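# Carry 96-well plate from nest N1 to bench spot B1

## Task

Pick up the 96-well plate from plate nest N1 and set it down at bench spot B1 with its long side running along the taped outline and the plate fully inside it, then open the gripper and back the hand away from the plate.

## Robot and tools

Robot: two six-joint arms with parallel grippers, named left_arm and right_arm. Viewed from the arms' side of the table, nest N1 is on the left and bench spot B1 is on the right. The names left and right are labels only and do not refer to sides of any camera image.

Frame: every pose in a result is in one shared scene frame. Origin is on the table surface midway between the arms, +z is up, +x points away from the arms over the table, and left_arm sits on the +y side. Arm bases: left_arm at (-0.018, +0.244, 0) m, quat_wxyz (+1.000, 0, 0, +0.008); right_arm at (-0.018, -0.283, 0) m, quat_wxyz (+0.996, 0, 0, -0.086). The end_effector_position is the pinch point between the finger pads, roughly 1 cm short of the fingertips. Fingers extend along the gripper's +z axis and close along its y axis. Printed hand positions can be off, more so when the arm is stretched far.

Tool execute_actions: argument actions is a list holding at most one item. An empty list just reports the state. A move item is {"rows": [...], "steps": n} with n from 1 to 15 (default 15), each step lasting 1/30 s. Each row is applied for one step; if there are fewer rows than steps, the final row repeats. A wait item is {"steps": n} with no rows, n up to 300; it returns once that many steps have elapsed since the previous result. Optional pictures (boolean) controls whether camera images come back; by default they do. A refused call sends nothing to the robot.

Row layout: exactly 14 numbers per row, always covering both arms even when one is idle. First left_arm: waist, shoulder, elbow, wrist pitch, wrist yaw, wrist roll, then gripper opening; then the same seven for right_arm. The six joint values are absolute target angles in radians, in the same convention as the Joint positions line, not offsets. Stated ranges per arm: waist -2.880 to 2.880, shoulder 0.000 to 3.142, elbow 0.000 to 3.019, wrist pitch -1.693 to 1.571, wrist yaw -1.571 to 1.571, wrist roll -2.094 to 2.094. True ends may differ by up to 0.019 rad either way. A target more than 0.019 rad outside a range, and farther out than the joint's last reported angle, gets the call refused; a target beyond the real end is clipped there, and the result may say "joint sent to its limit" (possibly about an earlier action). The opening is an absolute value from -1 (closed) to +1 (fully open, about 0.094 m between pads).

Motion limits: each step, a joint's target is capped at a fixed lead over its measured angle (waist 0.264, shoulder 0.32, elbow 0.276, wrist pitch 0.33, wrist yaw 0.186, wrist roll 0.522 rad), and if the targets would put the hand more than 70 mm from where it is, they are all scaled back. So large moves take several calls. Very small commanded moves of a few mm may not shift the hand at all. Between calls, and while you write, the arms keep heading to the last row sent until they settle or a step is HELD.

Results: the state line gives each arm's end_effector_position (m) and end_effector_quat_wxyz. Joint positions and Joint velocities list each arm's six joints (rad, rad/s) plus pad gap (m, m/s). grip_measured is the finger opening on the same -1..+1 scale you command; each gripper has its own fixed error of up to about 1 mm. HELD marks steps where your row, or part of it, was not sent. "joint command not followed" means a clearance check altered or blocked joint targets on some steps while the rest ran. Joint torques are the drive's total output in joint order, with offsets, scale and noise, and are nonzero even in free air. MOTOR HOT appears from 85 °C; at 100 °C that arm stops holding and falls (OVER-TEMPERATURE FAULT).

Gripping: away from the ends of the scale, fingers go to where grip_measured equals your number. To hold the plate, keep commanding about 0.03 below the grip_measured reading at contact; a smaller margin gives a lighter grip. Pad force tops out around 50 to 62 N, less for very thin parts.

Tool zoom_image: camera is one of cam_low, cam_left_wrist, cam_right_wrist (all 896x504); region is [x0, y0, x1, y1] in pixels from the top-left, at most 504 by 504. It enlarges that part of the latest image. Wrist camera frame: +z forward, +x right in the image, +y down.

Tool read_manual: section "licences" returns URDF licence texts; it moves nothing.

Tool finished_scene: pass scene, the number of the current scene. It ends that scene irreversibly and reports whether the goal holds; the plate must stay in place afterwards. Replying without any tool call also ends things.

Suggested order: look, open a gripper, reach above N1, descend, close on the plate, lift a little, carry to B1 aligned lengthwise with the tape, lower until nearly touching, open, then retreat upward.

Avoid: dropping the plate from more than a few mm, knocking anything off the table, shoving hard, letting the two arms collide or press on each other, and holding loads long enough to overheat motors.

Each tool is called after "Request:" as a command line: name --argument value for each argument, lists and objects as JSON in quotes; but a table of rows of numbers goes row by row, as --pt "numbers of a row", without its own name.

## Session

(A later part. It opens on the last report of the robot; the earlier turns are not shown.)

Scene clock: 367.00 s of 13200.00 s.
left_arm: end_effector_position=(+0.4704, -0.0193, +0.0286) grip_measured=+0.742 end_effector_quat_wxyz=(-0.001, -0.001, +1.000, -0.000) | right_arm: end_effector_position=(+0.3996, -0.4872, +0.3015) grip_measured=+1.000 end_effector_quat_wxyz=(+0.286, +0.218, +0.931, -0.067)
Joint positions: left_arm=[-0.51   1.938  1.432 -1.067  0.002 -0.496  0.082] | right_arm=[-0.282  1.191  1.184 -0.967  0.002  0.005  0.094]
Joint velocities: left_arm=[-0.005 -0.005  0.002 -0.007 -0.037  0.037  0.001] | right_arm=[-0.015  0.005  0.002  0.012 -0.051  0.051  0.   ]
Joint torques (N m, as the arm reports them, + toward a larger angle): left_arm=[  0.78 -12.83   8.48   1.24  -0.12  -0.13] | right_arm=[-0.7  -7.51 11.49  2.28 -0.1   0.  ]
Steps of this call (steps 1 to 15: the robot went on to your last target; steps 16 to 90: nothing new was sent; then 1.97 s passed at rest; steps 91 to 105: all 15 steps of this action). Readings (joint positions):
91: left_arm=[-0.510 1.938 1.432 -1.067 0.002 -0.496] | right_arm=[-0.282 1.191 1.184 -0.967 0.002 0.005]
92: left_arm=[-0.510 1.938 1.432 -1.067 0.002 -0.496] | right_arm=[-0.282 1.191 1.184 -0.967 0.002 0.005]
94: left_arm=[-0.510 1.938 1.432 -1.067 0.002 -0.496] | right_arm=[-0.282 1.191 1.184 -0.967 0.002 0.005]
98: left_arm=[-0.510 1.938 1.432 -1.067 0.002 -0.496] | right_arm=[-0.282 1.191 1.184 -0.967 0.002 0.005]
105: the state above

Request:
execute_actions --actions '[{"rows": [[-0.516,1.945,1.445,-1.055,0,-0.508,0.76,-0.28,1.2,1.2,-0.95,0,0,1],[-0.516,1.945,1.445,-1.055,0,-0.508,0.82,-0.28,1.2,1.2,-0.95,0,0,1],[-0.516,1.945,1.445,-1.055,0,-0.508,0.9,-0.28,1.2,1.2,-0.95,0,0,1],[-0.516,1.945,1.445,-1.055,0,-0.508,1,-0.28,1.2,1.2,-0.95,0,0,1],[-0.516,1.94,1.45,-1.06,0,-0.508,1,-0.28,1.2,1.2,-0.95,0,0,1],[-0.516,1.93,1.46,-1.07,0,-0.508,1,-0.28,1.2,1.2,-0.95,0,0,1],[-0.516,1.92,1.47,-1.08,0,-0.508,1,-0.28,1.2,1.2,-0.95,0,0,1],[-0.516,1.915,1.476,-1.088,0,-0.508,1,-0.28,1.2,1.2,-0.95,0,0,1],[-0.516,1.91,1.482,-1.098,0,-0.508,1,-0.28,1.2,1.2,-0.95,0,0,1],[-0.516,1.904,1.488,-1.11,0,-0.508,1,-0.28,1.2,1.2,-0.95,0,0,1],[-0.516,1.897,1.495,-1.124,0,-0.508,1,-0.28,1.2,1.2,-0.95,0,0,1],[-0.516,1.89,1.503,-1.138,0,-0.508,1,-0.28,1.2,1.2,-0.95,0,0,1],[-0.516,1.882,1.511,-1.154,0,-0.508,1,-0.28,1.2,1.2,-0.95,0,0,1],[-0.516,1.874,1.52,-1.17,0,-0.508,1,-0.28,1.2,1.2,-0.95,0,0,1],[-0.516,1.866,1.529,-1.186,0,-0.508,1,-0.28,1.2,1.2,-0.95,0,0,1]], "steps": 15}]' --pictures false

Request:
execute_actions --actions '[{"rows": [[-0.516,1.858,1.537,-1.2,0,-0.508,1,-0.28,1.2,1.2,-0.95,0,0,1],[-0.516,1.85,1.545,-1.215,0,-0.508,1,-0.28,1.2,1.2,-0.95,0,0,1],[-0.51,1.84,1.545,-1.22,0,-0.5,1,-0.28,1.2,1.2,-0.95,0,0,1],[-0.5,1.83,1.545,-1.225,0,-0.49,1,-0.28,1.2,1.2,-0.95,0,0,1],[-0.48,1.815,1.54,-1.23,0,-0.47,1,-0.28,1.2,1.2,-0.95,0,0,1],[-0.45,1.80,1.53,-1.23,0,-0.44,1,-0.28,1.2,1.2,-0.95,0,0,1],[-0.41,1.78,1.52,-1.23,0,-0.40,1,-0.28,1.2,1.2,-0.95,0,0,1],[-0.365,1.76,1.505,-1.23,0,-0.36,1,-0.28,1.2,1.2,-0.95,0,0,1],[-0.32,1.74,1.49,-1.23,0,-0.32,1,-0.28,1.2,1.2,-0.95,0,0,1],[-0.275,1.72,1.475,-1.23,0,-0.28,1,-0.28,1.2,1.2,-0.95,0,0,1],[-0.23,1.70,1.46,-1.23,0,-0.24,1,-0.28,1.2,1.2,-0.95,0,0,1],[-0.185,1.68,1.445,-1.23,0,-0.2,1,-0.28,1.2,1.2,-0.95,0,0,1],[-0.14,1.66,1.43,-1.23,0,-0.16,1,-0.28,1.2,1.2,-0.95,0,0,1],[-0.095,1.64,1.415,-1.23,0,-0.12,1,-0.28,1.2,1.2,-0.95,0,0,1],[-0.05,1.62,1.40,-1.23,0,-0.08,1,-0.28,1.2,1.2,-0.95,0,0,1]], "steps": 15}]' --pictures false

Request:
execute_actions --actions '[{"rows": [[0.3,1.45,1.25,-1.23,0,0,1,0.668,1.865,1.525,-1.205,0,0.505,1]], "steps": 15}]' --pictures false

Request:
execute_actions --actions '[{"steps": 45}]'

Scene clock: 399.53 s of 13200.00 s.
left_arm: end_effector_position=(+0.4620, -0.0147, +0.0396) grip_measured=+1.000 end_effector_quat_wxyz=(-0.023, -0.001, +1.000, +0.012) | right_arm: end_effector_position=(+0.3996, -0.4872, +0.3015) grip_measured=+1.000 end_effector_quat_wxyz=(+0.286, +0.218, +0.931, -0.067)
Joint positions: left_arm=[-0.51   1.932  1.454 -1.145  0.001 -0.496  0.094] | right_arm=[-0.282  1.191  1.184 -0.967  0.002  0.005  0.094]
Joint velocities: left_arm=[-0.015 -0.132  0.188 -0.466  0.007  0.007  0.   ] | right_arm=[ 0.005 -0.005  0.012  0.007  0.037 -0.037  0.   ]
Joint torques (N m, as the arm reports them, + toward a larger angle): left_arm=[  0.81 -18.8   13.68   0.33  -0.1   -0.14] | right_arm=[-0.66 -7.56 11.53  2.32 -0.1   0.  ]
Steps of this call (steps 1 to 15: the robot went on to your last target; steps 16 to 90: nothing new was sent; then 29.03 s passed at rest; steps 91 to 105: all 15 steps of this action). Readings (joint positions):
91: left_arm=[-0.510 1.938 1.432 -1.067 0.002 -0.496] | right_arm=[-0.282 1.191 1.184 -0.967 0.002 0.005]
92: left_arm=[-0.510 1.938 1.432 -1.067 0.002 -0.496] | right_arm=[-0.282 1.191 1.184 -0.967 0.002 0.005]
94: left_arm=[-0.510 1.938 1.432 -1.067 0.001 -0.496] | right_arm=[-0.282 1.191 1.184 -0.967 0.002 0.005]
98: left_arm=[-0.510 1.938 1.432 -1.068 0.001 -0.496] | right_arm=[-0.282 1.191 1.184 -0.967 0.002 0.005]
105: the state above

Scene clock: 400.03 s of 13200.00 s.
left_arm: end_effector_position=(+0.5017, +0.1070, +0.1403) grip_measured=+1.000 end_effector_quat_wxyz=(+0.035, -0.036, +0.999, -0.011) | right_arm: end_effector_position=(+0.3996, -0.4872, +0.3015) grip_measured=+1.000 end_effector_quat_wxyz=(+0.286, +0.218, +0.931, -0.067)
Joint positions: left_arm=[-0.273  1.74   1.457 -1.214  0.001 -0.33   0.094] | right_arm=[-0.282  1.191  1.184 -0.967  0.002  0.005  0.094]
Joint velocities: left_arm=[ 1.187 -0.396 -0.286  0.007 -0.037  0.725  0.   ] | right_arm=[ 0.005 -0.005  0.012  0.002  0.007 -0.022  0.   ]
Joint torques (N m, as the arm reports them, + toward a larger angle): left_arm=[  2.01 -14.89   8.58   0.44  -0.06   0.05] | right_arm=[-0.8  -7.41 11.5   2.3  -0.11  0.02]
Steps of this call (steps 1 to 15: all 15 steps of this action). Readings (joint positions):
1: left_arm=[-0.510 1.927 1.461 -1.160 0.001 -0.496] | right_arm=[-0.282 1.191 1.184 -0.967 0.002 0.005]
2: left_arm=[-0.510 1.920 1.469 -1.174 0.001 -0.496] | right_arm=[-0.282 1.191 1.184 -0.967 0.002 0.005]
4: left_arm=[-0.510 1.901 1.482 -1.196 0.001 -0.496] | right_arm=[-0.282 1.191 1.184 -0.967 0.002 0.005]
8: left_arm=[-0.485 1.841 1.487 -1.214 0.001 -0.462] | right_arm=[-0.282 1.191 1.184 -0.967 0.002 0.005]
15: the state above

Scene clock: 400.53 s of 13200.00 s.
left_arm: end_effector_position=(+0.4068, +0.4078, +0.1855) grip_measured=+1.000 end_effector_quat_wxyz=(+0.063, -0.209, +0.976, +0.012) | right_arm: end_effector_position=(+0.5191, -0.2853, +0.1386) grip_measured=+1.000 end_effector_quat_wxyz=(+0.060, +0.175, +0.983, +0.007)
Joint positions: left_arm=[ 0.351  1.47   1.246 -1.219 -0.003 -0.055  0.094] | right_arm=[ 0.17   1.712  1.411 -1.148  0.006  0.35   0.094]
Joint velocities: left_arm=[ 0.23  -0.239 -0.002 -0.017  0.022  0.227  0.   ] | right_arm=[ 0.991  0.972  0.007 -0.129 -0.081  0.315  0.   ]
Joint torques (N m, as the arm reports them, + toward a larger angle): left_arm=[-4.62 -9.76  9.91  0.66  0.2   0.1 ] | right_arm=[  0.81 -15.59  13.69   0.33  -0.12   0.12]
Steps of this call (steps 1 to 15: all 15 steps of this action). Readings (joint positions):
1: left_arm=[-0.233 1.723 1.441 -1.212 0.001 -0.307] | right_arm=[-0.274 1.201 1.195 -0.988 0.004 0.038]
2: left_arm=[-0.191 1.701 1.415 -1.212 0.001 -0.284] | right_arm=[-0.256 1.224 1.223 -1.029 0.006 0.081]
4: left_arm=[-0.107 1.652 1.358 -1.212 0.001 -0.242] | right_arm=[-0.195 1.296 1.290 -1.077 0.006 0.152]
8: left_arm=[0.078 1.567 1.284 -1.212 0.001 -0.169] | right_arm=[-0.058 1.455 1.382 -1.117 0.006 0.248]
15: the state above

Scene clock: 402.03 s of 13200.00 s.
left_arm: end_effector_position=(+0.4138, +0.3831, +0.1903) grip_measured=+1.000 end_effector_quat_wxyz=(+0.069, -0.161, +0.985, +0.011) | right_arm: end_effector_position=(+0.4709, -0.0226, +0.0833) grip_measured=+1.000 end_effector_quat_wxyz=(-0.003, +0.004, +1.000, -0.000)
Joint positions: left_arm=[ 0.295  1.456  1.244 -1.219 -0.002 -0.012  0.094] | right_arm=[ 0.662  1.875  1.494 -1.194 -0.002  0.496  0.094]
Joint velocities: left_arm=[ 0.005 -0.015  0.007 -0.012 -0.007  0.007  0.   ] | right_arm=[-0.015  0.015 -0.012 -0.017  0.007 -0.051  0.   ]
Joint torques (N m, as the arm reports them, + toward a larger angle): left_arm=[ 1.52 -9.8  10.19  0.48  0.11  0.06] | right_arm=[ -0.23 -17.43  11.33   0.28   0.09   0.14]
Steps of this call (steps 1 to 45: the robot went on to your last target). Readings (joint positions):
1: left_arm=[0.354 1.463 1.246 -1.219 -0.003 -0.047] | right_arm=[0.205 1.743 1.411 -1.152 0.006 0.362]
2: left_arm=[0.349 1.459 1.246 -1.219 -0.003 -0.040] | right_arm=[0.241 1.772 1.411 -1.156 0.006 0.374]
4: left_arm=[0.329 1.456 1.246 -1.219 -0.003 -0.030] | right_arm=[0.318 1.819 1.411 -1.162 0.006 0.394]
8: left_arm=[0.297 1.456 1.244 -1.219 -0.002 -0.019] | right_arm=[0.479 1.867 1.411 -1.170 0.006 0.424]
45: the state above
All arms were judged still, so your last target was given up. Only a new action makes them travel on or press farther. Fingers that are still opening or closing keep moving.

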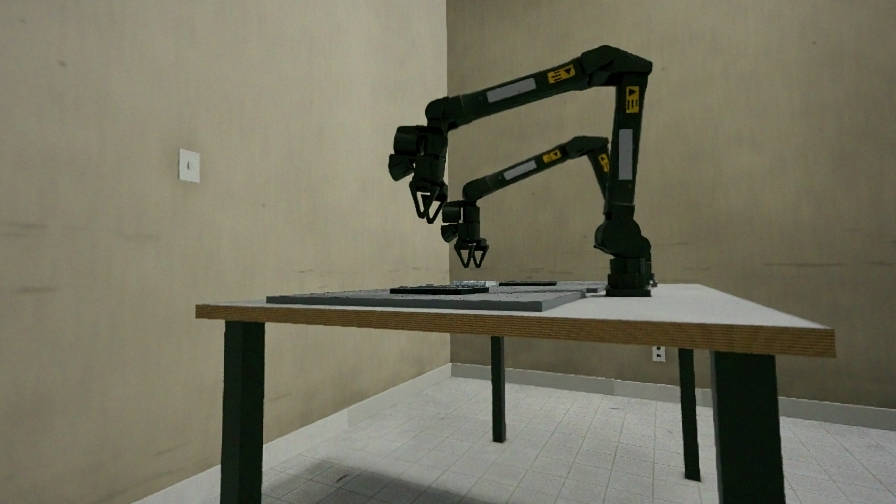

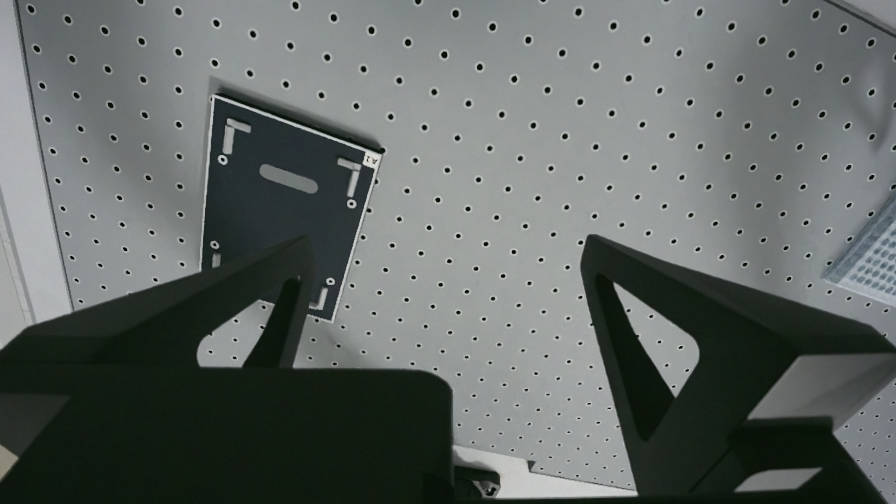

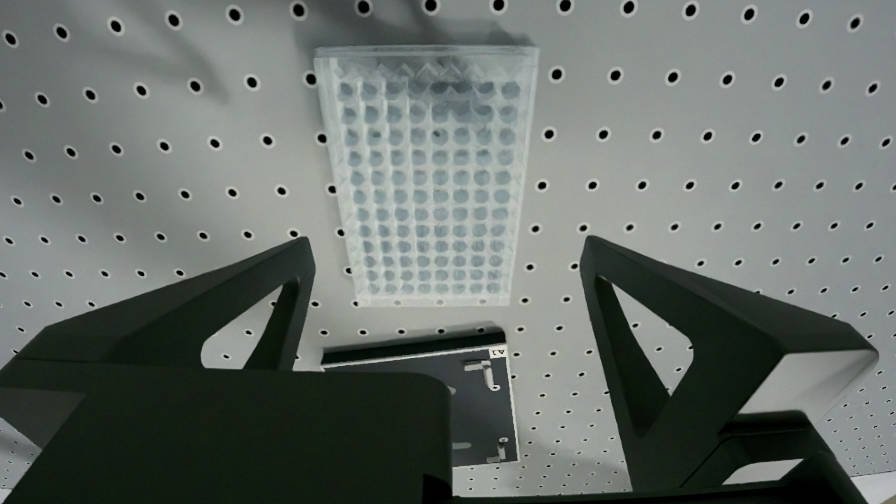

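Request:
execute_actions --actions '[{"rows": [[0.3,1.45,1.25,-1.23,0,0,1,0.670,1.875,1.512,-1.19,0,0.507,1],[0.3,1.45,1.25,-1.23,0,0,1,0.672,1.885,1.50,-1.18,0,0.509,1],[0.3,1.45,1.25,-1.23,0,0,1,0.674,1.888,1.494,-1.171,0,0.511,1],[0.3,1.45,1.25,-1.23,0,0,1,0.676,1.891,1.488,-1.162,0,0.513,1],[0.3,1.45,1.25,-1.23,0,0,1,0.678,1.894,1.482,-1.153,0,0.515,1],[0.3,1.45,1.25,-1.23,0,0,1,0.680,1.897,1.476,-1.144,0,0.517,1],[0.3,1.45,1.25,-1.23,0,0,1,0.682,1.900,1.471,-1.135,0,0.517,1],[0.3,1.45,1.25,-1.23,0,0,1,0.684,1.903,1.466,-1.126,0,0.517,1],[0.3,1.45,1.25,-1.23,0,0,1,0.686,1.906,1.461,-1.117,0,0.517,1],[0.3,1.45,1.25,-1.23,0,0,1,0.686,1.908,1.457,-1.109,0,0.517,1],[0.3,1.45,1.25,-1.23,0,0,1,0.686,1.910,1.454,-1.103,0,0.517,1],[0.3,1.45,1.25,-1.23,0,0,1,0.686,1.912,1.451,-1.098,0,0.517,1],[0.3,1.45,1.25,-1.23,0,0,1,0.686,1.913,1.449,-1.094,0,0.517,1]], "steps": 15}]' --pictures false

Request:
execute_actions --actions '[{"steps": 15}]'

Scene clock: 416.87 s of 13200.00 s.
left_arm: end_effector_position=(+0.4138, +0.3831, +0.1903) grip_measured=+1.000 end_effector_quat_wxyz=(+0.069, -0.161, +0.985, +0.011) | right_arm: end_effector_position=(+0.4652, -0.0142, +0.0543) grip_measured=+1.000 end_effector_quat_wxyz=(+0.002, -0.000, +1.000, +0.002)
Joint positions: left_arm=[ 0.295  1.456  1.244 -1.219 -0.002 -0.012  0.094] | right_arm=[ 0.68   1.897  1.444 -1.111 -0.002  0.507  0.094]
Joint velocities: left_arm=[-0.024 -0.005 -0.007 -0.007  0.007  0.007  0.   ] | right_arm=[ 0.005  0.103 -0.071  0.046  0.007  0.022  0.   ]
Joint torques (N m, as the arm reports them, + toward a larger angle): left_arm=[ 1.56 -9.71 10.19  0.57  0.1   0.08] | right_arm=[ -0.47 -15.45   9.09   1.14   0.08   0.14]
Steps of this call (steps 1 to 90: nothing new was sent; then 11.33 s passed at rest; steps 91 to 105: all 15 steps of this action). Readings (joint positions):
91: left_arm=[0.295 1.456 1.244 -1.219 -0.002 -0.012] | right_arm=[0.662 1.875 1.494 -1.194 -0.002 0.496]
92: left_arm=[0.295 1.456 1.244 -1.219 -0.002 -0.012] | right_arm=[0.662 1.875 1.494 -1.194 -0.002 0.497]
94: left_arm=[0.295 1.456 1.244 -1.219 -0.002 -0.012] | right_arm=[0.662 1.875 1.491 -1.188 -0.002 0.499]
98: left_arm=[0.295 1.456 1.244 -1.219 -0.002 -0.012] | right_arm=[0.667 1.876 1.473 -1.156 -0.002 0.504]
105: the state above

Scene clock: 417.37 s of 13200.00 s.
left_arm: end_effector_position=(+0.4138, +0.3831, +0.1903) grip_measured=+1.000 end_effector_quat_wxyz=(+0.069, -0.161, +0.985, +0.011) | right_arm: end_effector_position=(+0.4645, -0.0144, +0.0498) grip_measured=+1.000 end_effector_quat_wxyz=(-0.000, +0.000, +1.000, +0.001)
Joint positions: left_arm=[ 0.295  1.456  1.244 -1.219 -0.002 -0.012  0.094] | right_arm=[ 0.68   1.904  1.441 -1.107 -0.002  0.508  0.094]
Joint velocities: left_arm=[ 0.005  0.005 -0.002  0.002 -0.037  0.007  0.   ] | right_arm=[-0.024 -0.015  0.002  0.007  0.022 -0.037  0.   ]
Joint torques (N m, as the arm reports them, + toward a larger angle): left_arm=[ 1.2  -9.38 10.15  0.57  0.1   0.1 ] | right_arm=[ -0.06 -15.75   8.91   1.19   0.08   0.15]
Steps of this call (steps 1 to 15: the robot went on to your last target). Readings (joint positions):
1: left_arm=[0.295 1.456 1.244 -1.219 -0.002 -0.012] | right_arm=[0.680 1.900 1.442 -1.110 -0.002 0.507]
2: left_arm=[0.295 1.456 1.244 -1.219 -0.002 -0.012] | right_arm=[0.680 1.902 1.441 -1.109 -0.002 0.507]
4: left_arm=[0.295 1.456 1.244 -1.219 -0.002 -0.012] | right_arm=[0.680 1.904 1.441 -1.109 -0.002 0.508]
8: left_arm=[0.295 1.456 1.244 -1.219 -0.002 -0.012] | right_arm=[0.680 1.904 1.441 -1.107 -0.002 0.508]
15: the state above
All arms were judged still, so your last target was given up. Only a new action makes them travel on or press farther. Fingers that are still opening or closing keep moving.

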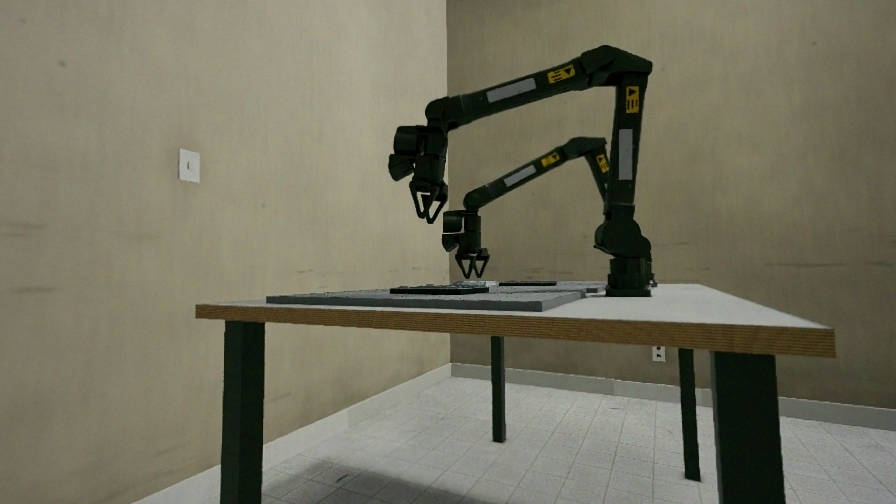

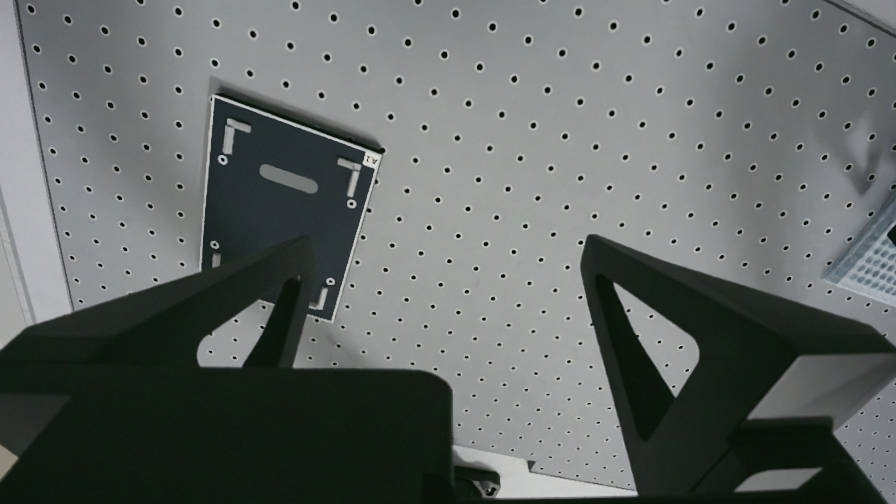

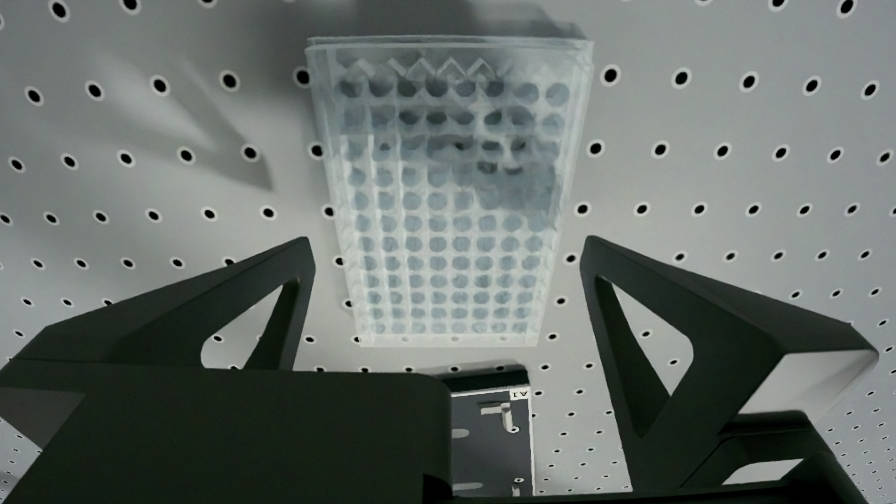

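Request:
execute_actions --actions '[{"rows": [[0.3,1.45,1.25,-1.23,0,0,1,0.686,1.917,1.448,-1.092,0,0.517,1],[0.3,1.45,1.25,-1.23,0,0,1,0.686,1.920,1.446,-1.089,0,0.517,1],[0.3,1.45,1.25,-1.23,0,0,1,0.686,1.922,1.444,-1.085,0,0.517,1],[0.3,1.45,1.25,-1.23,0,0,1,0.686,1.924,1.442,-1.081,0,0.517,1],[0.3,1.45,1.25,-1.23,0,0,1,0.686,1.926,1.440,-1.077,0,0.517,1],[0.3,1.45,1.25,-1.23,0,0,1,0.686,1.928,1.438,-1.073,0,0.517,1],[0.3,1.45,1.25,-1.23,0,0,1,0.686,1.930,1.436,-1.069,0,0.517,1],[0.3,1.45,1.25,-1.23,0,0,1,0.686,1.932,1.434,-1.065,0,0.517,1],[0.3,1.45,1.25,-1.23,0,0,1,0.686,1.934,1.433,-1.061,0,0.517,1],[0.3,1.45,1.25,-1.23,0,0,1,0.686,1.936,1.432,-1.057,0,0.517,1],[0.3,1.45,1.25,-1.23,0,0,1,0.686,1.938,1.431,-1.054,0,0.517,1],[0.3,1.45,1.25,-1.23,0,0,1,0.686,1.940,1.430,-1.051,0,0.517,1]], "steps": 15}]' --pictures false

Request:
execute_actions --actions '[{"steps": 15}]'

Request:
zoom_image --camera "cam_low" --region '[430, 250, 530, 300]'

Scene clock: 433.27 s of 13200.00 s.
left_arm: end_effector_position=(+0.4138, +0.3831, +0.1903) grip_measured=+1.000 end_effector_quat_wxyz=(+0.069, -0.161, +0.985, +0.011) | right_arm: end_effector_position=(+0.4659, -0.0136, +0.0339) grip_measured=+1.000 end_effector_quat_wxyz=(+0.002, +0.000, +1.000, +0.002)
Joint positions: left_arm=[ 0.295  1.456  1.244 -1.219 -0.002 -0.012  0.094] | right_arm=[ 0.68   1.923  1.425 -1.066 -0.002  0.508  0.094]
Joint velocities: left_arm=[ 0.005 -0.005 -0.012 -0.007 -0.11  -0.037  0.   ] | right_arm=[ 0.015  0.073 -0.027  0.017 -0.066  0.095  0.   ]
Joint torques (N m, as the arm reports them, + toward a larger angle): left_arm=[ 0.98 -9.74 10.13  0.48  0.1   0.08] | right_arm=[ -0.33 -15.65   8.7    1.19   0.09   0.14]
Steps of this call (steps 1 to 90: nothing new was sent; then 12.40 s passed at rest; steps 91 to 105: all 15 steps of this action). Readings (joint positions):
91: left_arm=[0.295 1.456 1.244 -1.219 -0.002 -0.012] | right_arm=[0.680 1.904 1.441 -1.107 -0.002 0.508]
92: left_arm=[0.295 1.456 1.244 -1.219 -0.002 -0.012] | right_arm=[0.680 1.904 1.441 -1.107 -0.002 0.508]
94: left_arm=[0.295 1.456 1.244 -1.219 -0.002 -0.012] | right_arm=[0.680 1.904 1.440 -1.101 -0.002 0.508]
98: left_arm=[0.295 1.456 1.244 -1.219 -0.002 -0.012] | right_arm=[0.680 1.906 1.435 -1.086 -0.002 0.508]
105: the state above

Scene clock: 433.77 s of 13200.00 s.
left_arm: end_effector_position=(+0.4138, +0.3831, +0.1903) grip_measured=+1.000 end_effector_quat_wxyz=(+0.069, -0.161, +0.985, +0.011) | right_arm: end_effector_position=(+0.4650, -0.0141, +0.0312) grip_measured=+1.000 end_effector_quat_wxyz=(+0.000, +0.000, +1.000, +0.001)
Joint positions: left_arm=[ 0.295  1.456  1.244 -1.219 -0.002 -0.012  0.094] | right_arm=[ 0.68   1.927  1.423 -1.065 -0.002  0.508  0.094]
Joint velocities: left_arm=[-0.015 -0.015 -0.007 -0.007  0.051 -0.022  0.   ] | right_arm=[-0.015  0.005  0.002 -0.007 -0.051 -0.022  0.   ]
Joint torques (N m, as the arm reports them, + toward a larger angle): left_arm=[ 1.4  -9.5  10.1   0.55  0.09  0.09] | right_arm=[ -0.49 -15.66   8.66   1.16   0.09   0.12]
Steps of this call (steps 1 to 15: the robot went on to your last target). Readings (joint positions):
1: left_arm=[0.295 1.456 1.244 -1.219 -0.002 -0.012] | right_arm=[0.680 1.925 1.424 -1.066 -0.002 0.508]
2: left_arm=[0.295 1.456 1.244 -1.219 -0.002 -0.012] | right_arm=[0.680 1.926 1.424 -1.065 -0.002 0.508]
4: left_arm=[0.295 1.456 1.244 -1.219 -0.002 -0.012] | right_arm=[0.680 1.927 1.423 -1.065 -0.002 0.508]
8: left_arm=[0.295 1.456 1.244 -1.219 -0.002 -0.012] | right_arm=[0.680 1.927 1.423 -1.065 -0.002 0.508]
15: the state above
All arms were judged still, so your last target was given up. Only a new action makes them travel on or press farther. Fingers that are still opening or closing keep moving.

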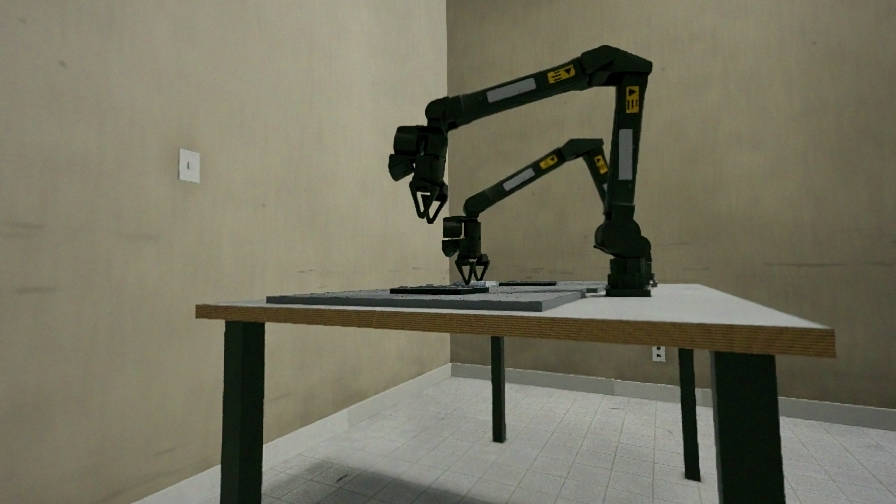

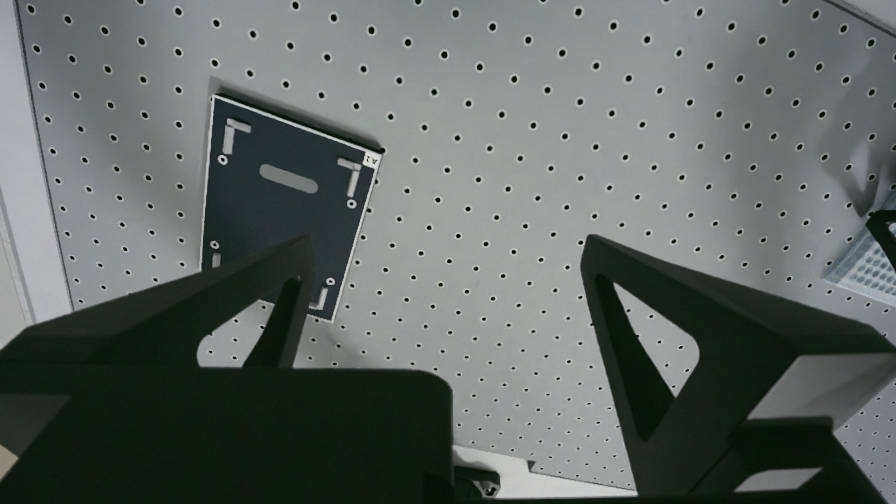

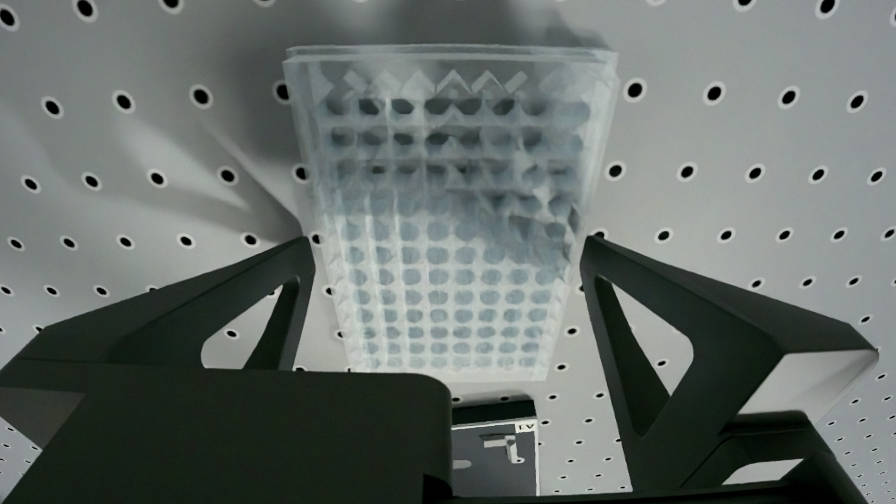

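Region (430, 250, 530, 300) of cam_low's 896x504 image, scaled by 5.040, with more detail than that image has.

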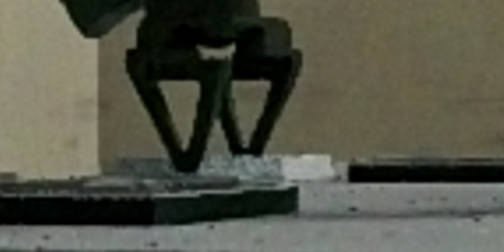

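Request:
execute_actions --actions '[{"rows": [[0.3,1.45,1.25,-1.23,0,0,1,0.686,1.942,1.430,-1.05,0,0.517,1],[0.3,1.45,1.25,-1.23,0,0,1,0.686,1.944,1.430,-1.049,0,0.517,1],[0.3,1.45,1.25,-1.23,0,0,1,0.686,1.946,1.430,-1.048,0,0.517,1],[0.3,1.45,1.25,-1.23,0,0,1,0.686,1.946,1.430,-1.048,0,0.517,1],[0.3,1.45,1.25,-1.23,0,0,1,0.686,1.946,1.430,-1.048,0,0.517,1],[0.3,1.45,1.25,-1.23,0,0,1,0.686,1.946,1.430,-1.048,0,0.517,1],[0.3,1.45,1.25,-1.23,0,0,1,0.686,1.946,1.430,-1.048,0,0.517,1],[0.3,1.45,1.25,-1.23,0,0,1,0.686,1.946,1.430,-1.048,0,0.517,0.95],[0.3,1.45,1.25,-1.23,0,0,1,0.686,1.946,1.430,-1.048,0,0.517,0.9],[0.3,1.45,1.25,-1.23,0,0,1,0.686,1.946,1.430,-1.048,0,0.517,0.86],[0.3,1.45,1.25,-1.23,0,0,1,0.686,1.946,1.430,-1.048,0,0.517,0.83],[0.3,1.45,1.25,-1.23,0,0,1,0.686,1.946,1.430,-1.048,0,0.517,0.8],[0.3,1.45,1.25,-1.23,0,0,1,0.686,1.946,1.430,-1.048,0,0.517,0.78],[0.3,1.45,1.25,-1.23,0,0,1,0.686,1.946,1.430,-1.048,0,0.517,0.76],[0.3,1.45,1.25,-1.23,0,0,1,0.686,1.946,1.430,-1.048,0,0.517,0.745]], "steps": 15}]' --pictures false

Request:
execute_actions --actions '[{"rows": [[0.3,1.45,1.25,-1.23,0,0,1,0.686,1.946,1.430,-1.048,0,0.517,0.735],[0.3,1.45,1.25,-1.23,0,0,1,0.686,1.946,1.430,-1.048,0,0.517,0.725],[0.3,1.45,1.25,-1.23,0,0,1,0.686,1.946,1.430,-1.048,0,0.517,0.715]], "steps": 10}]' --pictures false

Scene clock: 451.50 s of 13200.00 s.
left_arm: end_effector_position=(+0.4138, +0.3831, +0.1903) grip_measured=+1.000 end_effector_quat_wxyz=(+0.069, -0.161, +0.985, +0.011) | right_arm: end_effector_position=(+0.4658, -0.0137, +0.0308) grip_measured=+0.760 end_effector_quat_wxyz=(+0.001, +0.000, +1.000, +0.002)
Joint positions: left_arm=[ 0.295  1.456  1.244 -1.219 -0.002 -0.012  0.094] | right_arm=[ 0.68   1.928  1.423 -1.061 -0.002  0.509  0.083]
Joint velocities: left_arm=[-0.005 -0.005 -0.002 -0.007  0.007 -0.007  0.   ] | right_arm=[ 0.005  0.005 -0.002  0.012 -0.051 -0.022 -0.012]
Joint torques (N m, as the arm reports them, + toward a larger angle): left_arm=[ 1.29 -9.96 10.2   0.57  0.08  0.08] | right_arm=[ -0.6  -15.18   8.7    1.2    0.07   0.14]
Steps of this call (steps 1 to 90: nothing new was sent; then 14.23 s passed at rest; steps 91 to 105: all 15 steps of this action). Readings (joint positions):
91: left_arm=[0.295 1.456 1.244 -1.219 -0.002 -0.012] | right_arm=[0.680 1.927 1.423 -1.065 -0.002 0.508]
92: left_arm=[0.295 1.456 1.244 -1.219 -0.002 -0.012] | right_arm=[0.680 1.927 1.423 -1.065 -0.002 0.509]
94: left_arm=[0.295 1.456 1.244 -1.219 -0.002 -0.012] | right_arm=[0.680 1.928 1.423 -1.063 -0.002 0.509]
98: left_arm=[0.295 1.456 1.244 -1.219 -0.002 -0.012] | right_arm=[0.680 1.928 1.423 -1.062 -0.002 0.509]
105: the state above

Scene clock: 451.83 s of 13200.00 s.
left_arm: end_effector_position=(+0.4138, +0.3831, +0.1903) grip_measured=+1.000 end_effector_quat_wxyz=(+0.069, -0.161, +0.985, +0.011) | right_arm: end_effector_position=(+0.4658, -0.0137, +0.0308) grip_measured=+0.734 end_effector_quat_wxyz=(+0.001, +0.000, +1.000, +0.002)
Joint positions: left_arm=[ 0.295  1.456  1.244 -1.219 -0.002 -0.012  0.094] | right_arm=[ 0.68   1.928  1.423 -1.061 -0.002  0.509  0.081]
Joint velocities: left_arm=[-0.005 -0.005  0.012 -0.002 -0.007  0.022  0.   ] | right_arm=[-0.005  0.005  0.007  0.017 -0.022  0.007 -0.   ]
Joint torques (N m, as the arm reports them, + toward a larger angle): left_arm=[ 1.33 -9.51 10.1   0.47  0.09  0.08] | right_arm=[ -0.6  -15.15   8.73   1.14   0.08   0.14]
Steps of this call (steps 1 to 10: all 10 steps of this action). Readings (joint positions):
1: left_arm=[0.295 1.456 1.244 -1.219 -0.002 -0.012] | right_arm=[0.680 1.928 1.423 -1.061 -0.002 0.509]
2: left_arm=[0.295 1.456 1.244 -1.219 -0.002 -0.012] | right_arm=[0.680 1.928 1.423 -1.061 -0.002 0.509]
4: left_arm=[0.295 1.456 1.244 -1.219 -0.002 -0.012] | right_arm=[0.680 1.928 1.423 -1.061 -0.002 0.509]
8: left_arm=[0.295 1.456 1.244 -1.219 -0.002 -0.012] | right_arm=[0.680 1.928 1.423 -1.061 -0.002 0.509]
10: the state above

Request:
execute_actions --actions '[{"rows": [[0.3,1.45,1.25,-1.23,0,0,1,0.686,1.93,1.44,-1.055,0,0.517,0.70],[0.3,1.45,1.25,-1.23,0,0,1,0.686,1.915,1.452,-1.062,0,0.517,0.70],[0.3,1.45,1.25,-1.23,0,0,1,0.686,1.903,1.462,-1.07,0,0.517,0.70],[0.3,1.45,1.25,-1.23,0,0,1,0.686,1.899,1.467,-1.078,0,0.517,0.70],[0.3,1.45,1.25,-1.23,0,0,1,0.686,1.895,1.472,-1.087,0,0.517,0.70],[0.3,1.45,1.25,-1.23,0,0,1,0.686,1.890,1.477,-1.097,0,0.517,0.70],[0.3,1.45,1.25,-1.23,0,0,1,0.686,1.885,1.483,-1.108,0,0.517,0.70],[0.3,1.45,1.25,-1.23,0,0,1,0.686,1.880,1.489,-1.119,0,0.517,0.70],[0.3,1.45,1.25,-1.23,0,0,1,0.686,1.875,1.495,-1.13,0,0.517,0.70],[0.3,1.45,1.25,-1.23,0,0,1,0.686,1.870,1.501,-1.141,0,0.517,0.70],[0.3,1.45,1.25,-1.23,0,0,1,0.686,1.865,1.507,-1.152,0,0.517,0.70],[0.3,1.45,1.25,-1.23,0,0,1,0.686,1.861,1.512,-1.163,0,0.517,0.70],[0.3,1.45,1.25,-1.23,0,0,1,0.686,1.857,1.517,-1.174,0,0.517,0.70],[0.3,1.45,1.25,-1.23,0,0,1,0.686,1.854,1.520,-1.183,0,0.517,0.70],[0.3,1.45,1.25,-1.23,0,0,1,0.686,1.853,1.522,-1.19,0,0.517,0.70]], "steps": 15}]' --pictures false

Request:
execute_actions --actions '[{"steps": 8}]'

Scene clock: 484.00 s of 13200.00 s.
left_arm: end_effector_position=(+0.4138, +0.3831, +0.1903) grip_measured=+1.000 end_effector_quat_wxyz=(+0.069, -0.161, +0.985, +0.011) | right_arm: end_effector_position=(+0.4612, -0.0163, +0.0560) grip_measured=+0.734 end_effector_quat_wxyz=(-0.015, +0.000, +1.000, -0.008)
Joint positions: left_arm=[ 0.295  1.456  1.244 -1.219 -0.002 -0.012  0.094] | right_arm=[ 0.68   1.908  1.465 -1.162 -0.002  0.509  0.081]
Joint velocities: left_arm=[-0.024 -0.005 -0.007  0.017  0.007 -0.037  0.   ] | right_arm=[-0.005 -0.171  0.149 -0.281  0.037 -0.051  0.   ]
Joint torques (N m, as the arm reports them, + toward a larger angle): left_arm=[ 1.45 -9.73 10.21  0.57  0.1   0.07] | right_arm=[ -0.51 -20.18  12.67   0.33   0.07   0.14]
Steps of this call (steps 1 to 15: the robot went on to your last target; steps 16 to 90: nothing new was sent; then 28.67 s passed at rest; steps 91 to 105: all 15 steps of this action). Readings (joint positions):
91: left_arm=[0.295 1.456 1.244 -1.219 -0.002 -0.012] | right_arm=[0.680 1.928 1.423 -1.061 -0.002 0.509]
92: left_arm=[0.295 1.456 1.244 -1.219 -0.002 -0.012] | right_arm=[0.680 1.928 1.423 -1.061 -0.002 0.509]
94: left_arm=[0.295 1.456 1.244 -1.219 -0.002 -0.012] | right_arm=[0.680 1.928 1.423 -1.062 -0.002 0.509]
98: left_arm=[0.295 1.456 1.244 -1.219 -0.002 -0.012] | right_arm=[0.680 1.928 1.430 -1.089 -0.002 0.509]
105: the state above

Scene clock: 484.27 s of 13200.00 s.
left_arm: end_effector_position=(+0.4138, +0.3831, +0.1903) grip_measured=+1.000 end_effector_quat_wxyz=(+0.069, -0.161, +0.985, +0.011) | right_arm: end_effector_position=(+0.4646, -0.0144, +0.0761) grip_measured=+0.734 end_effector_quat_wxyz=(-0.004, +0.000, +1.000, -0.001)
Joint positions: left_arm=[ 0.295  1.456  1.244 -1.219 -0.002 -0.012  0.094] | right_arm=[ 0.68   1.88   1.48  -1.178 -0.002  0.509  0.081]
Joint velocities: left_arm=[-0.015 -0.005 -0.007  0.002  0.037  0.022  0.   ] | right_arm=[ 0.005 -0.005 -0.032 -0.007 -0.007 -0.007 -0.   ]
Joint torques (N m, as the arm reports them, + toward a larger angle): left_arm=[ 1.41 -9.78 10.12  0.49  0.1   0.07] | right_arm=[ -0.48 -18.78  12.29   0.2    0.07   0.14]
Steps of this call (steps 1 to 8: the robot went on to your last target). Readings (joint positions):
1: left_arm=[0.295 1.456 1.244 -1.219 -0.002 -0.012] | right_arm=[0.680 1.902 1.469 -1.169 -0.002 0.509]
2: left_arm=[0.295 1.456 1.244 -1.219 -0.002 -0.012] | right_arm=[0.680 1.896 1.472 -1.174 -0.002 0.509]
4: left_arm=[0.295 1.456 1.244 -1.219 -0.002 -0.012] | right_arm=[0.680 1.886 1.477 -1.177 -0.002 0.509]
8: the state above

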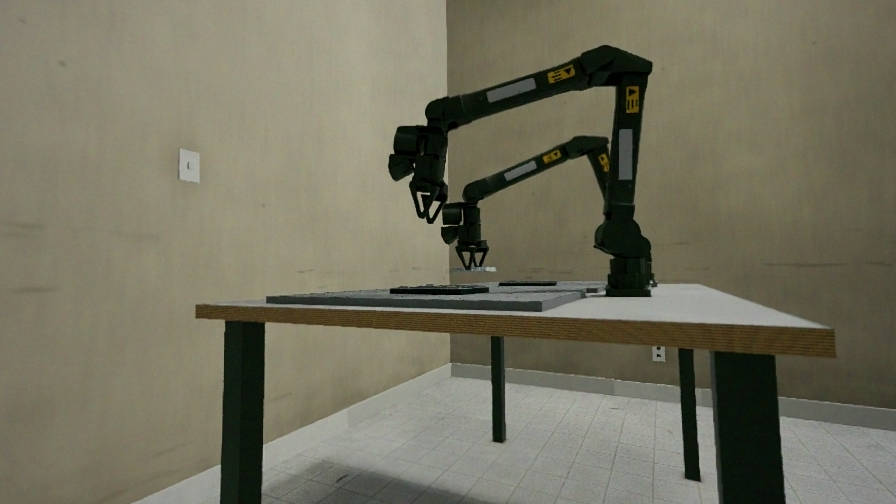

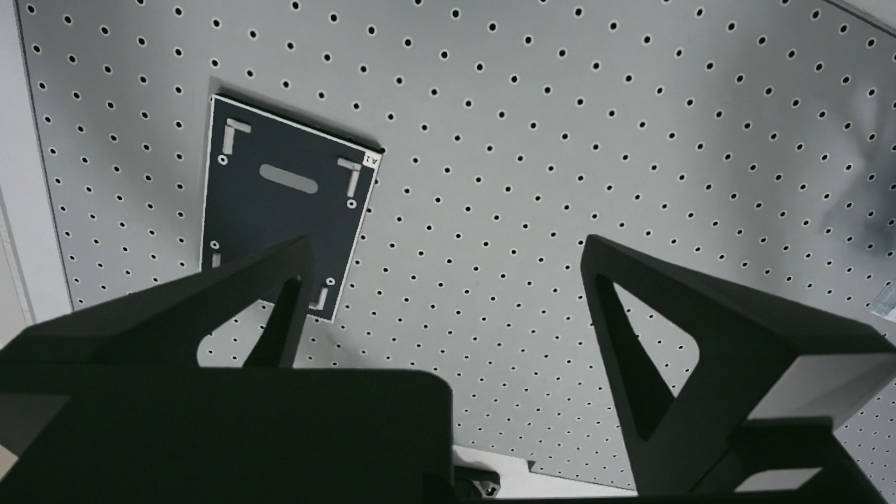

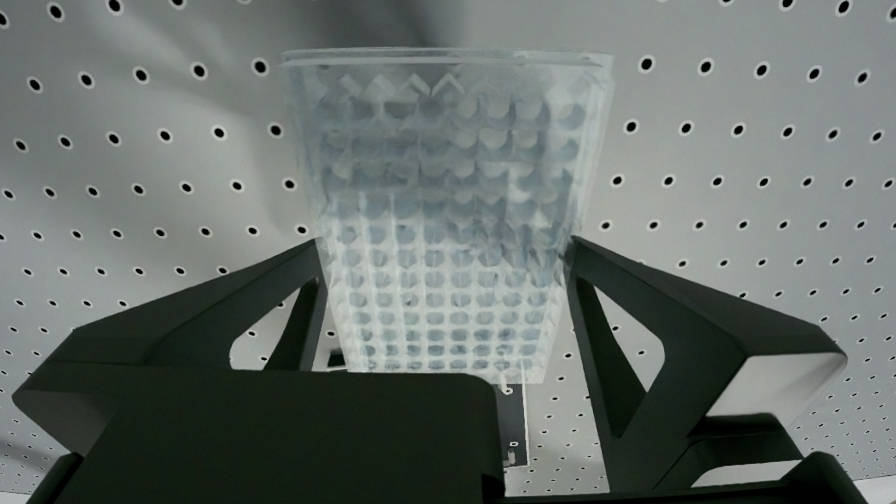

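Request:
execute_actions --actions '[{"rows": [[0.3,1.45,1.25,-1.23,0,0,1,0.682,1.852,1.521,-1.190,0,0.513,0.70],[0.3,1.45,1.25,-1.23,0,0,1,0.671,1.850,1.518,-1.189,0,0.502,0.70],[0.3,1.45,1.25,-1.23,0,0,1,0.653,1.847,1.512,-1.187,0,0.484,0.70],[0.3,1.45,1.25,-1.23,0,0,1,0.628,1.842,1.505,-1.184,0,0.459,0.70],[0.3,1.45,1.25,-1.23,0,0,1,0.595,1.836,1.495,-1.181,0,0.426,0.70],[0.3,1.45,1.25,-1.23,0,0,1,0.556,1.828,1.483,-1.177,0,0.386,0.70],[0.3,1.45,1.25,-1.23,0,0,1,0.512,1.820,1.470,-1.172,0,0.342,0.70],[0.3,1.45,1.25,-1.23,0,0,1,0.469,1.811,1.457,-1.168,0,0.298,0.70],[0.3,1.45,1.25,-1.23,0,0,1,0.425,1.802,1.444,-1.164,0,0.254,0.70],[0.3,1.45,1.25,-1.23,0,0,1,0.381,1.793,1.431,-1.159,0,0.210,0.70],[0.3,1.45,1.25,-1.23,0,0,1,0.338,1.784,1.418,-1.155,0,0.166,0.70],[0.3,1.45,1.25,-1.23,0,0,1,0.295,1.775,1.405,-1.151,0,0.123,0.70],[0.3,1.45,1.25,-1.23,0,0,1,0.251,1.766,1.392,-1.146,0,0.079,0.70],[0.3,1.45,1.25,-1.23,0,0,1,0.208,1.757,1.379,-1.142,0,0.035,0.70],[0.3,1.45,1.25,-1.23,0,0,1,0.164,1.749,1.366,-1.138,0,-0.009,0.70]], "steps": 15}]' --pictures false

Request:
execute_actions --actions '[{"rows": [[0.3,1.45,1.25,-1.23,0,0,1,0.120,1.741,1.353,-1.133,0,-0.053,0.70],[0.3,1.45,1.25,-1.23,0,0,1,0.077,1.733,1.340,-1.129,0,-0.097,0.70],[0.3,1.45,1.25,-1.23,0,0,1,0.034,1.724,1.327,-1.124,0,-0.141,0.70],[0.3,1.45,1.25,-1.23,0,0,1,-0.010,1.716,1.314,-1.120,0,-0.184,0.70],[0.3,1.45,1.25,-1.23,0,0,1,-0.053,1.708,1.301,-1.116,0,-0.228,0.70],[0.3,1.45,1.25,-1.23,0,0,1,-0.097,1.700,1.288,-1.111,0,-0.272,0.70],[0.3,1.45,1.25,-1.23,0,0,1,-0.141,1.691,1.275,-1.107,0,-0.316,0.70],[0.3,1.45,1.25,-1.23,0,0,1,-0.184,1.683,1.262,-1.103,0,-0.360,0.70],[0.3,1.45,1.25,-1.23,0,0,1,-0.228,1.675,1.249,-1.098,0,-0.404,0.70],[0.3,1.45,1.25,-1.23,0,0,1,-0.267,1.667,1.237,-1.094,0,-0.444,0.70],[0.3,1.45,1.25,-1.23,0,0,1,-0.300,1.661,1.227,-1.091,0,-0.477,0.70],[0.3,1.45,1.25,-1.23,0,0,1,-0.325,1.656,1.220,-1.088,0,-0.502,0.70],[0.3,1.45,1.25,-1.23,0,0,1,-0.343,1.653,1.214,-1.086,0,-0.520,0.70],[0.3,1.45,1.25,-1.23,0,0,1,-0.354,1.651,1.211,-1.085,0,-0.531,0.70],[0.3,1.45,1.25,-1.23,0,0,1,-0.358,1.650,1.210,-1.085,0,-0.535,0.70]], "steps": 15}]' --pictures false

Request:
execute_actions --actions '[{"steps": 30}]'

Scene clock: 507.60 s of 13200.00 s.
left_arm: end_effector_position=(+0.4138, +0.3831, +0.1903) grip_measured=+1.000 end_effector_quat_wxyz=(+0.069, -0.161, +0.985, +0.011) | right_arm: end_effector_position=(+0.4999, -0.1784, +0.0652) grip_measured=+0.734 end_effector_quat_wxyz=(-0.020, +0.035, +0.999, -0.004)
Joint positions: left_arm=[ 0.295  1.456  1.244 -1.219 -0.002 -0.012  0.094] | right_arm=[ 0.371  1.855  1.411 -1.168 -0.002  0.268  0.081]
Joint velocities: left_arm=[ 0.005 -0.015 -0.012  0.017  0.051 -0.007  0.   ] | right_arm=[-1.226 -0.093 -0.305  0.105 -0.007 -0.886  0.   ]
Joint torques (N m, as the arm reports them, + toward a larger angle): left_arm=[ 1.45 -9.59 10.19  0.49  0.11  0.08] | right_arm=[ -1.6  -19.87   8.33   0.95   0.05   0.01]
Steps of this call (steps 1 to 30: the robot went on to your last target; steps 31 to 90: nothing new was sent; then 19.83 s passed at rest; steps 91 to 105: all 15 steps of this action). Readings (joint positions):
91: left_arm=[0.295 1.456 1.244 -1.219 -0.002 -0.012] | right_arm=[0.680 1.880 1.480 -1.180 -0.002 0.509]
92: left_arm=[0.295 1.456 1.244 -1.219 -0.002 -0.012] | right_arm=[0.680 1.880 1.480 -1.180 -0.002 0.509]
94: left_arm=[0.295 1.456 1.244 -1.219 -0.002 -0.012] | right_arm=[0.677 1.880 1.480 -1.180 -0.002 0.500]
98: left_arm=[0.295 1.456 1.244 -1.219 -0.002 -0.012] | right_arm=[0.619 1.876 1.473 -1.179 -0.002 0.433]
105: the state above

Scene clock: 508.10 s of 13200.00 s.
left_arm: end_effector_position=(+0.4138, +0.3831, +0.1903) grip_measured=+1.000 end_effector_quat_wxyz=(+0.069, -0.161, +0.985, +0.011) | right_arm: end_effector_position=(+0.4000, -0.5018, +0.0611) grip_measured=+0.734 end_effector_quat_wxyz=(-0.019, +0.083, +0.996, +0.009)
Joint positions: left_arm=[ 0.295  1.456  1.244 -1.219 -0.002 -0.012  0.094] | right_arm=[-0.31   1.73   1.219 -1.102 -0.001 -0.316  0.081]
Joint velocities: left_arm=[-0.005 -0.005 -0.022 -0.012  0.022 -0.022  0.   ] | right_arm=[-1.314 -0.474 -0.344  0.11   0.037 -1.414  0.001]
Joint torques (N m, as the arm reports them, + toward a larger angle): left_arm=[ 1.54 -9.91 10.21  0.55  0.12  0.08] | right_arm=[  1.28 -18.09   9.01   0.99  -0.06  -0.01]
Steps of this call (steps 1 to 15: all 15 steps of this action). Readings (joint positions):
1: left_arm=[0.295 1.456 1.244 -1.219 -0.002 -0.012] | right_arm=[0.329 1.851 1.400 -1.165 -0.002 0.239]
2: left_arm=[0.295 1.456 1.244 -1.219 -0.002 -0.012] | right_arm=[0.286 1.848 1.388 -1.161 -0.002 0.209]
4: left_arm=[0.295 1.456 1.244 -1.219 -0.002 -0.012] | right_arm=[0.199 1.838 1.364 -1.154 -0.002 0.145]
8: left_arm=[0.295 1.456 1.244 -1.219 -0.002 -0.012] | right_arm=[0.017 1.811 1.313 -1.137 -0.002 0.001]
15: the state above

Scene clock: 509.10 s of 13200.00 s.
left_arm: end_effector_position=(+0.4138, +0.3831, +0.1903) grip_measured=+1.000 end_effector_quat_wxyz=(+0.069, -0.161, +0.985, +0.011) | right_arm: end_effector_position=(+0.3879, -0.5182, +0.0839) grip_measured=+0.734 end_effector_quat_wxyz=(+0.003, -0.001, +1.000, -0.003)
Joint positions: left_arm=[ 0.295  1.456  1.244 -1.219 -0.002 -0.012  0.094] | right_arm=[-0.352  1.667  1.202 -1.098  0.001 -0.526  0.081]
Joint velocities: left_arm=[-0.005 -0.005 -0.002 -0.002  0.022 -0.051  0.   ] | right_arm=[-0.015 -0.015  0.012  0.002  0.007 -0.022 -0.   ]
Joint torques (N m, as the arm reports them, + toward a larger angle): left_arm=[  1.44 -10.04  10.14   0.52   0.1    0.06] | right_arm=[ -1.04 -14.73   8.92   1.18  -0.13  -0.03]
Steps of this call (steps 1 to 30: the robot went on to your last target). Readings (joint positions):
1: left_arm=[0.295 1.456 1.244 -1.219 -0.002 -0.012] | right_arm=[-0.350 1.715 1.210 -1.100 0.000 -0.358]
2: left_arm=[0.295 1.456 1.244 -1.219 -0.002 -0.012] | right_arm=[-0.382 1.702 1.205 -1.100 0.003 -0.391]
4: left_arm=[0.295 1.456 1.244 -1.219 -0.002 -0.012] | right_arm=[-0.414 1.682 1.203 -1.100 0.004 -0.438]
8: left_arm=[0.295 1.456 1.244 -1.219 -0.002 -0.012] | right_arm=[-0.391 1.667 1.203 -1.098 0.004 -0.490]
30: the state above
All arms were judged still, so your last target was given up. Only a new action makes them travel on or press farther. Fingers that are still opening or closing keep moving.

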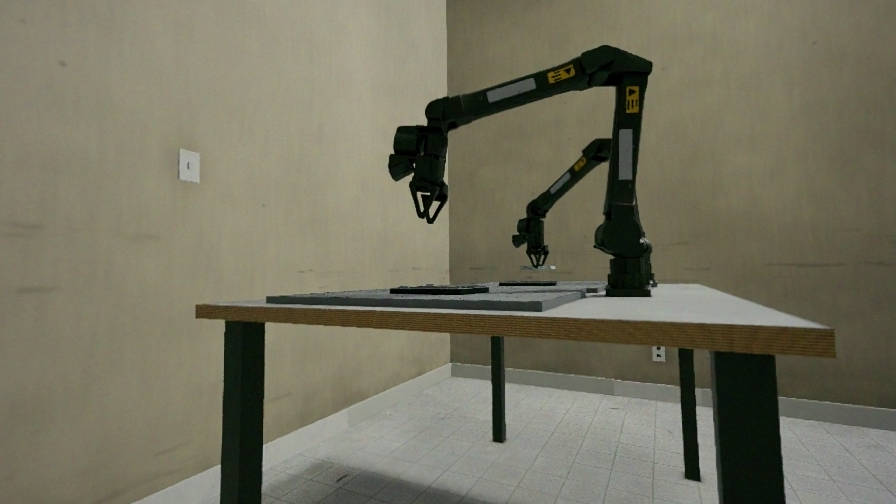

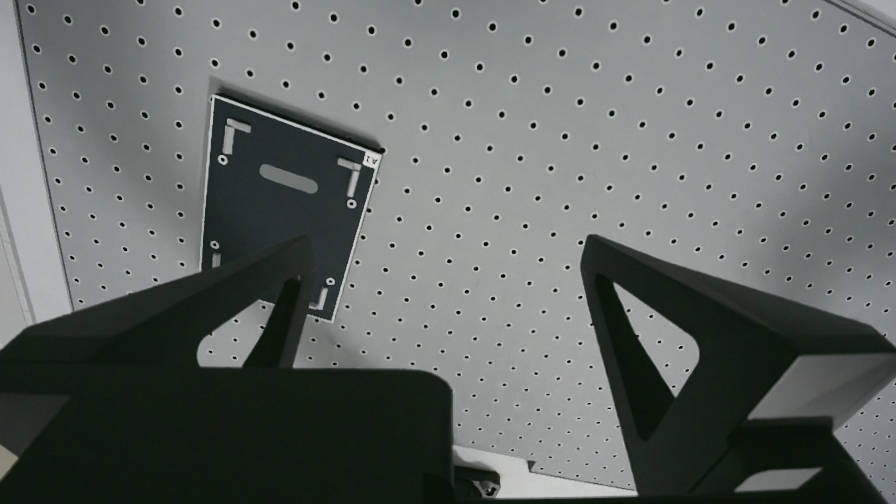

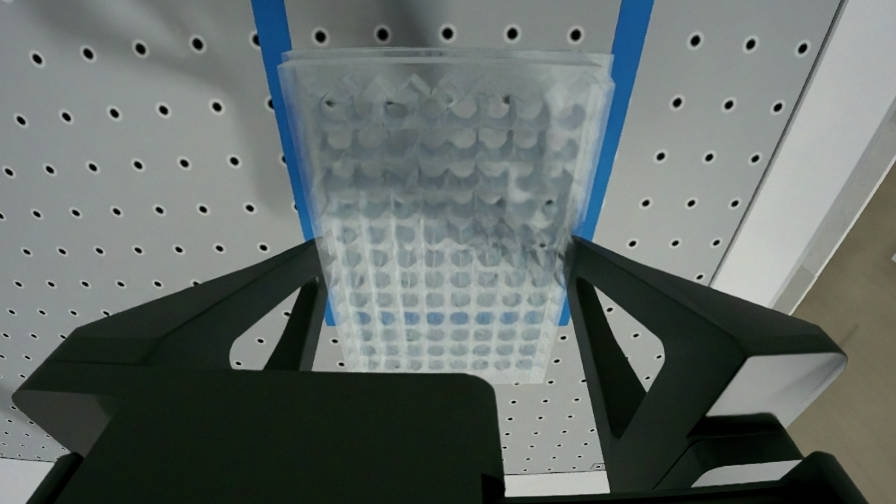

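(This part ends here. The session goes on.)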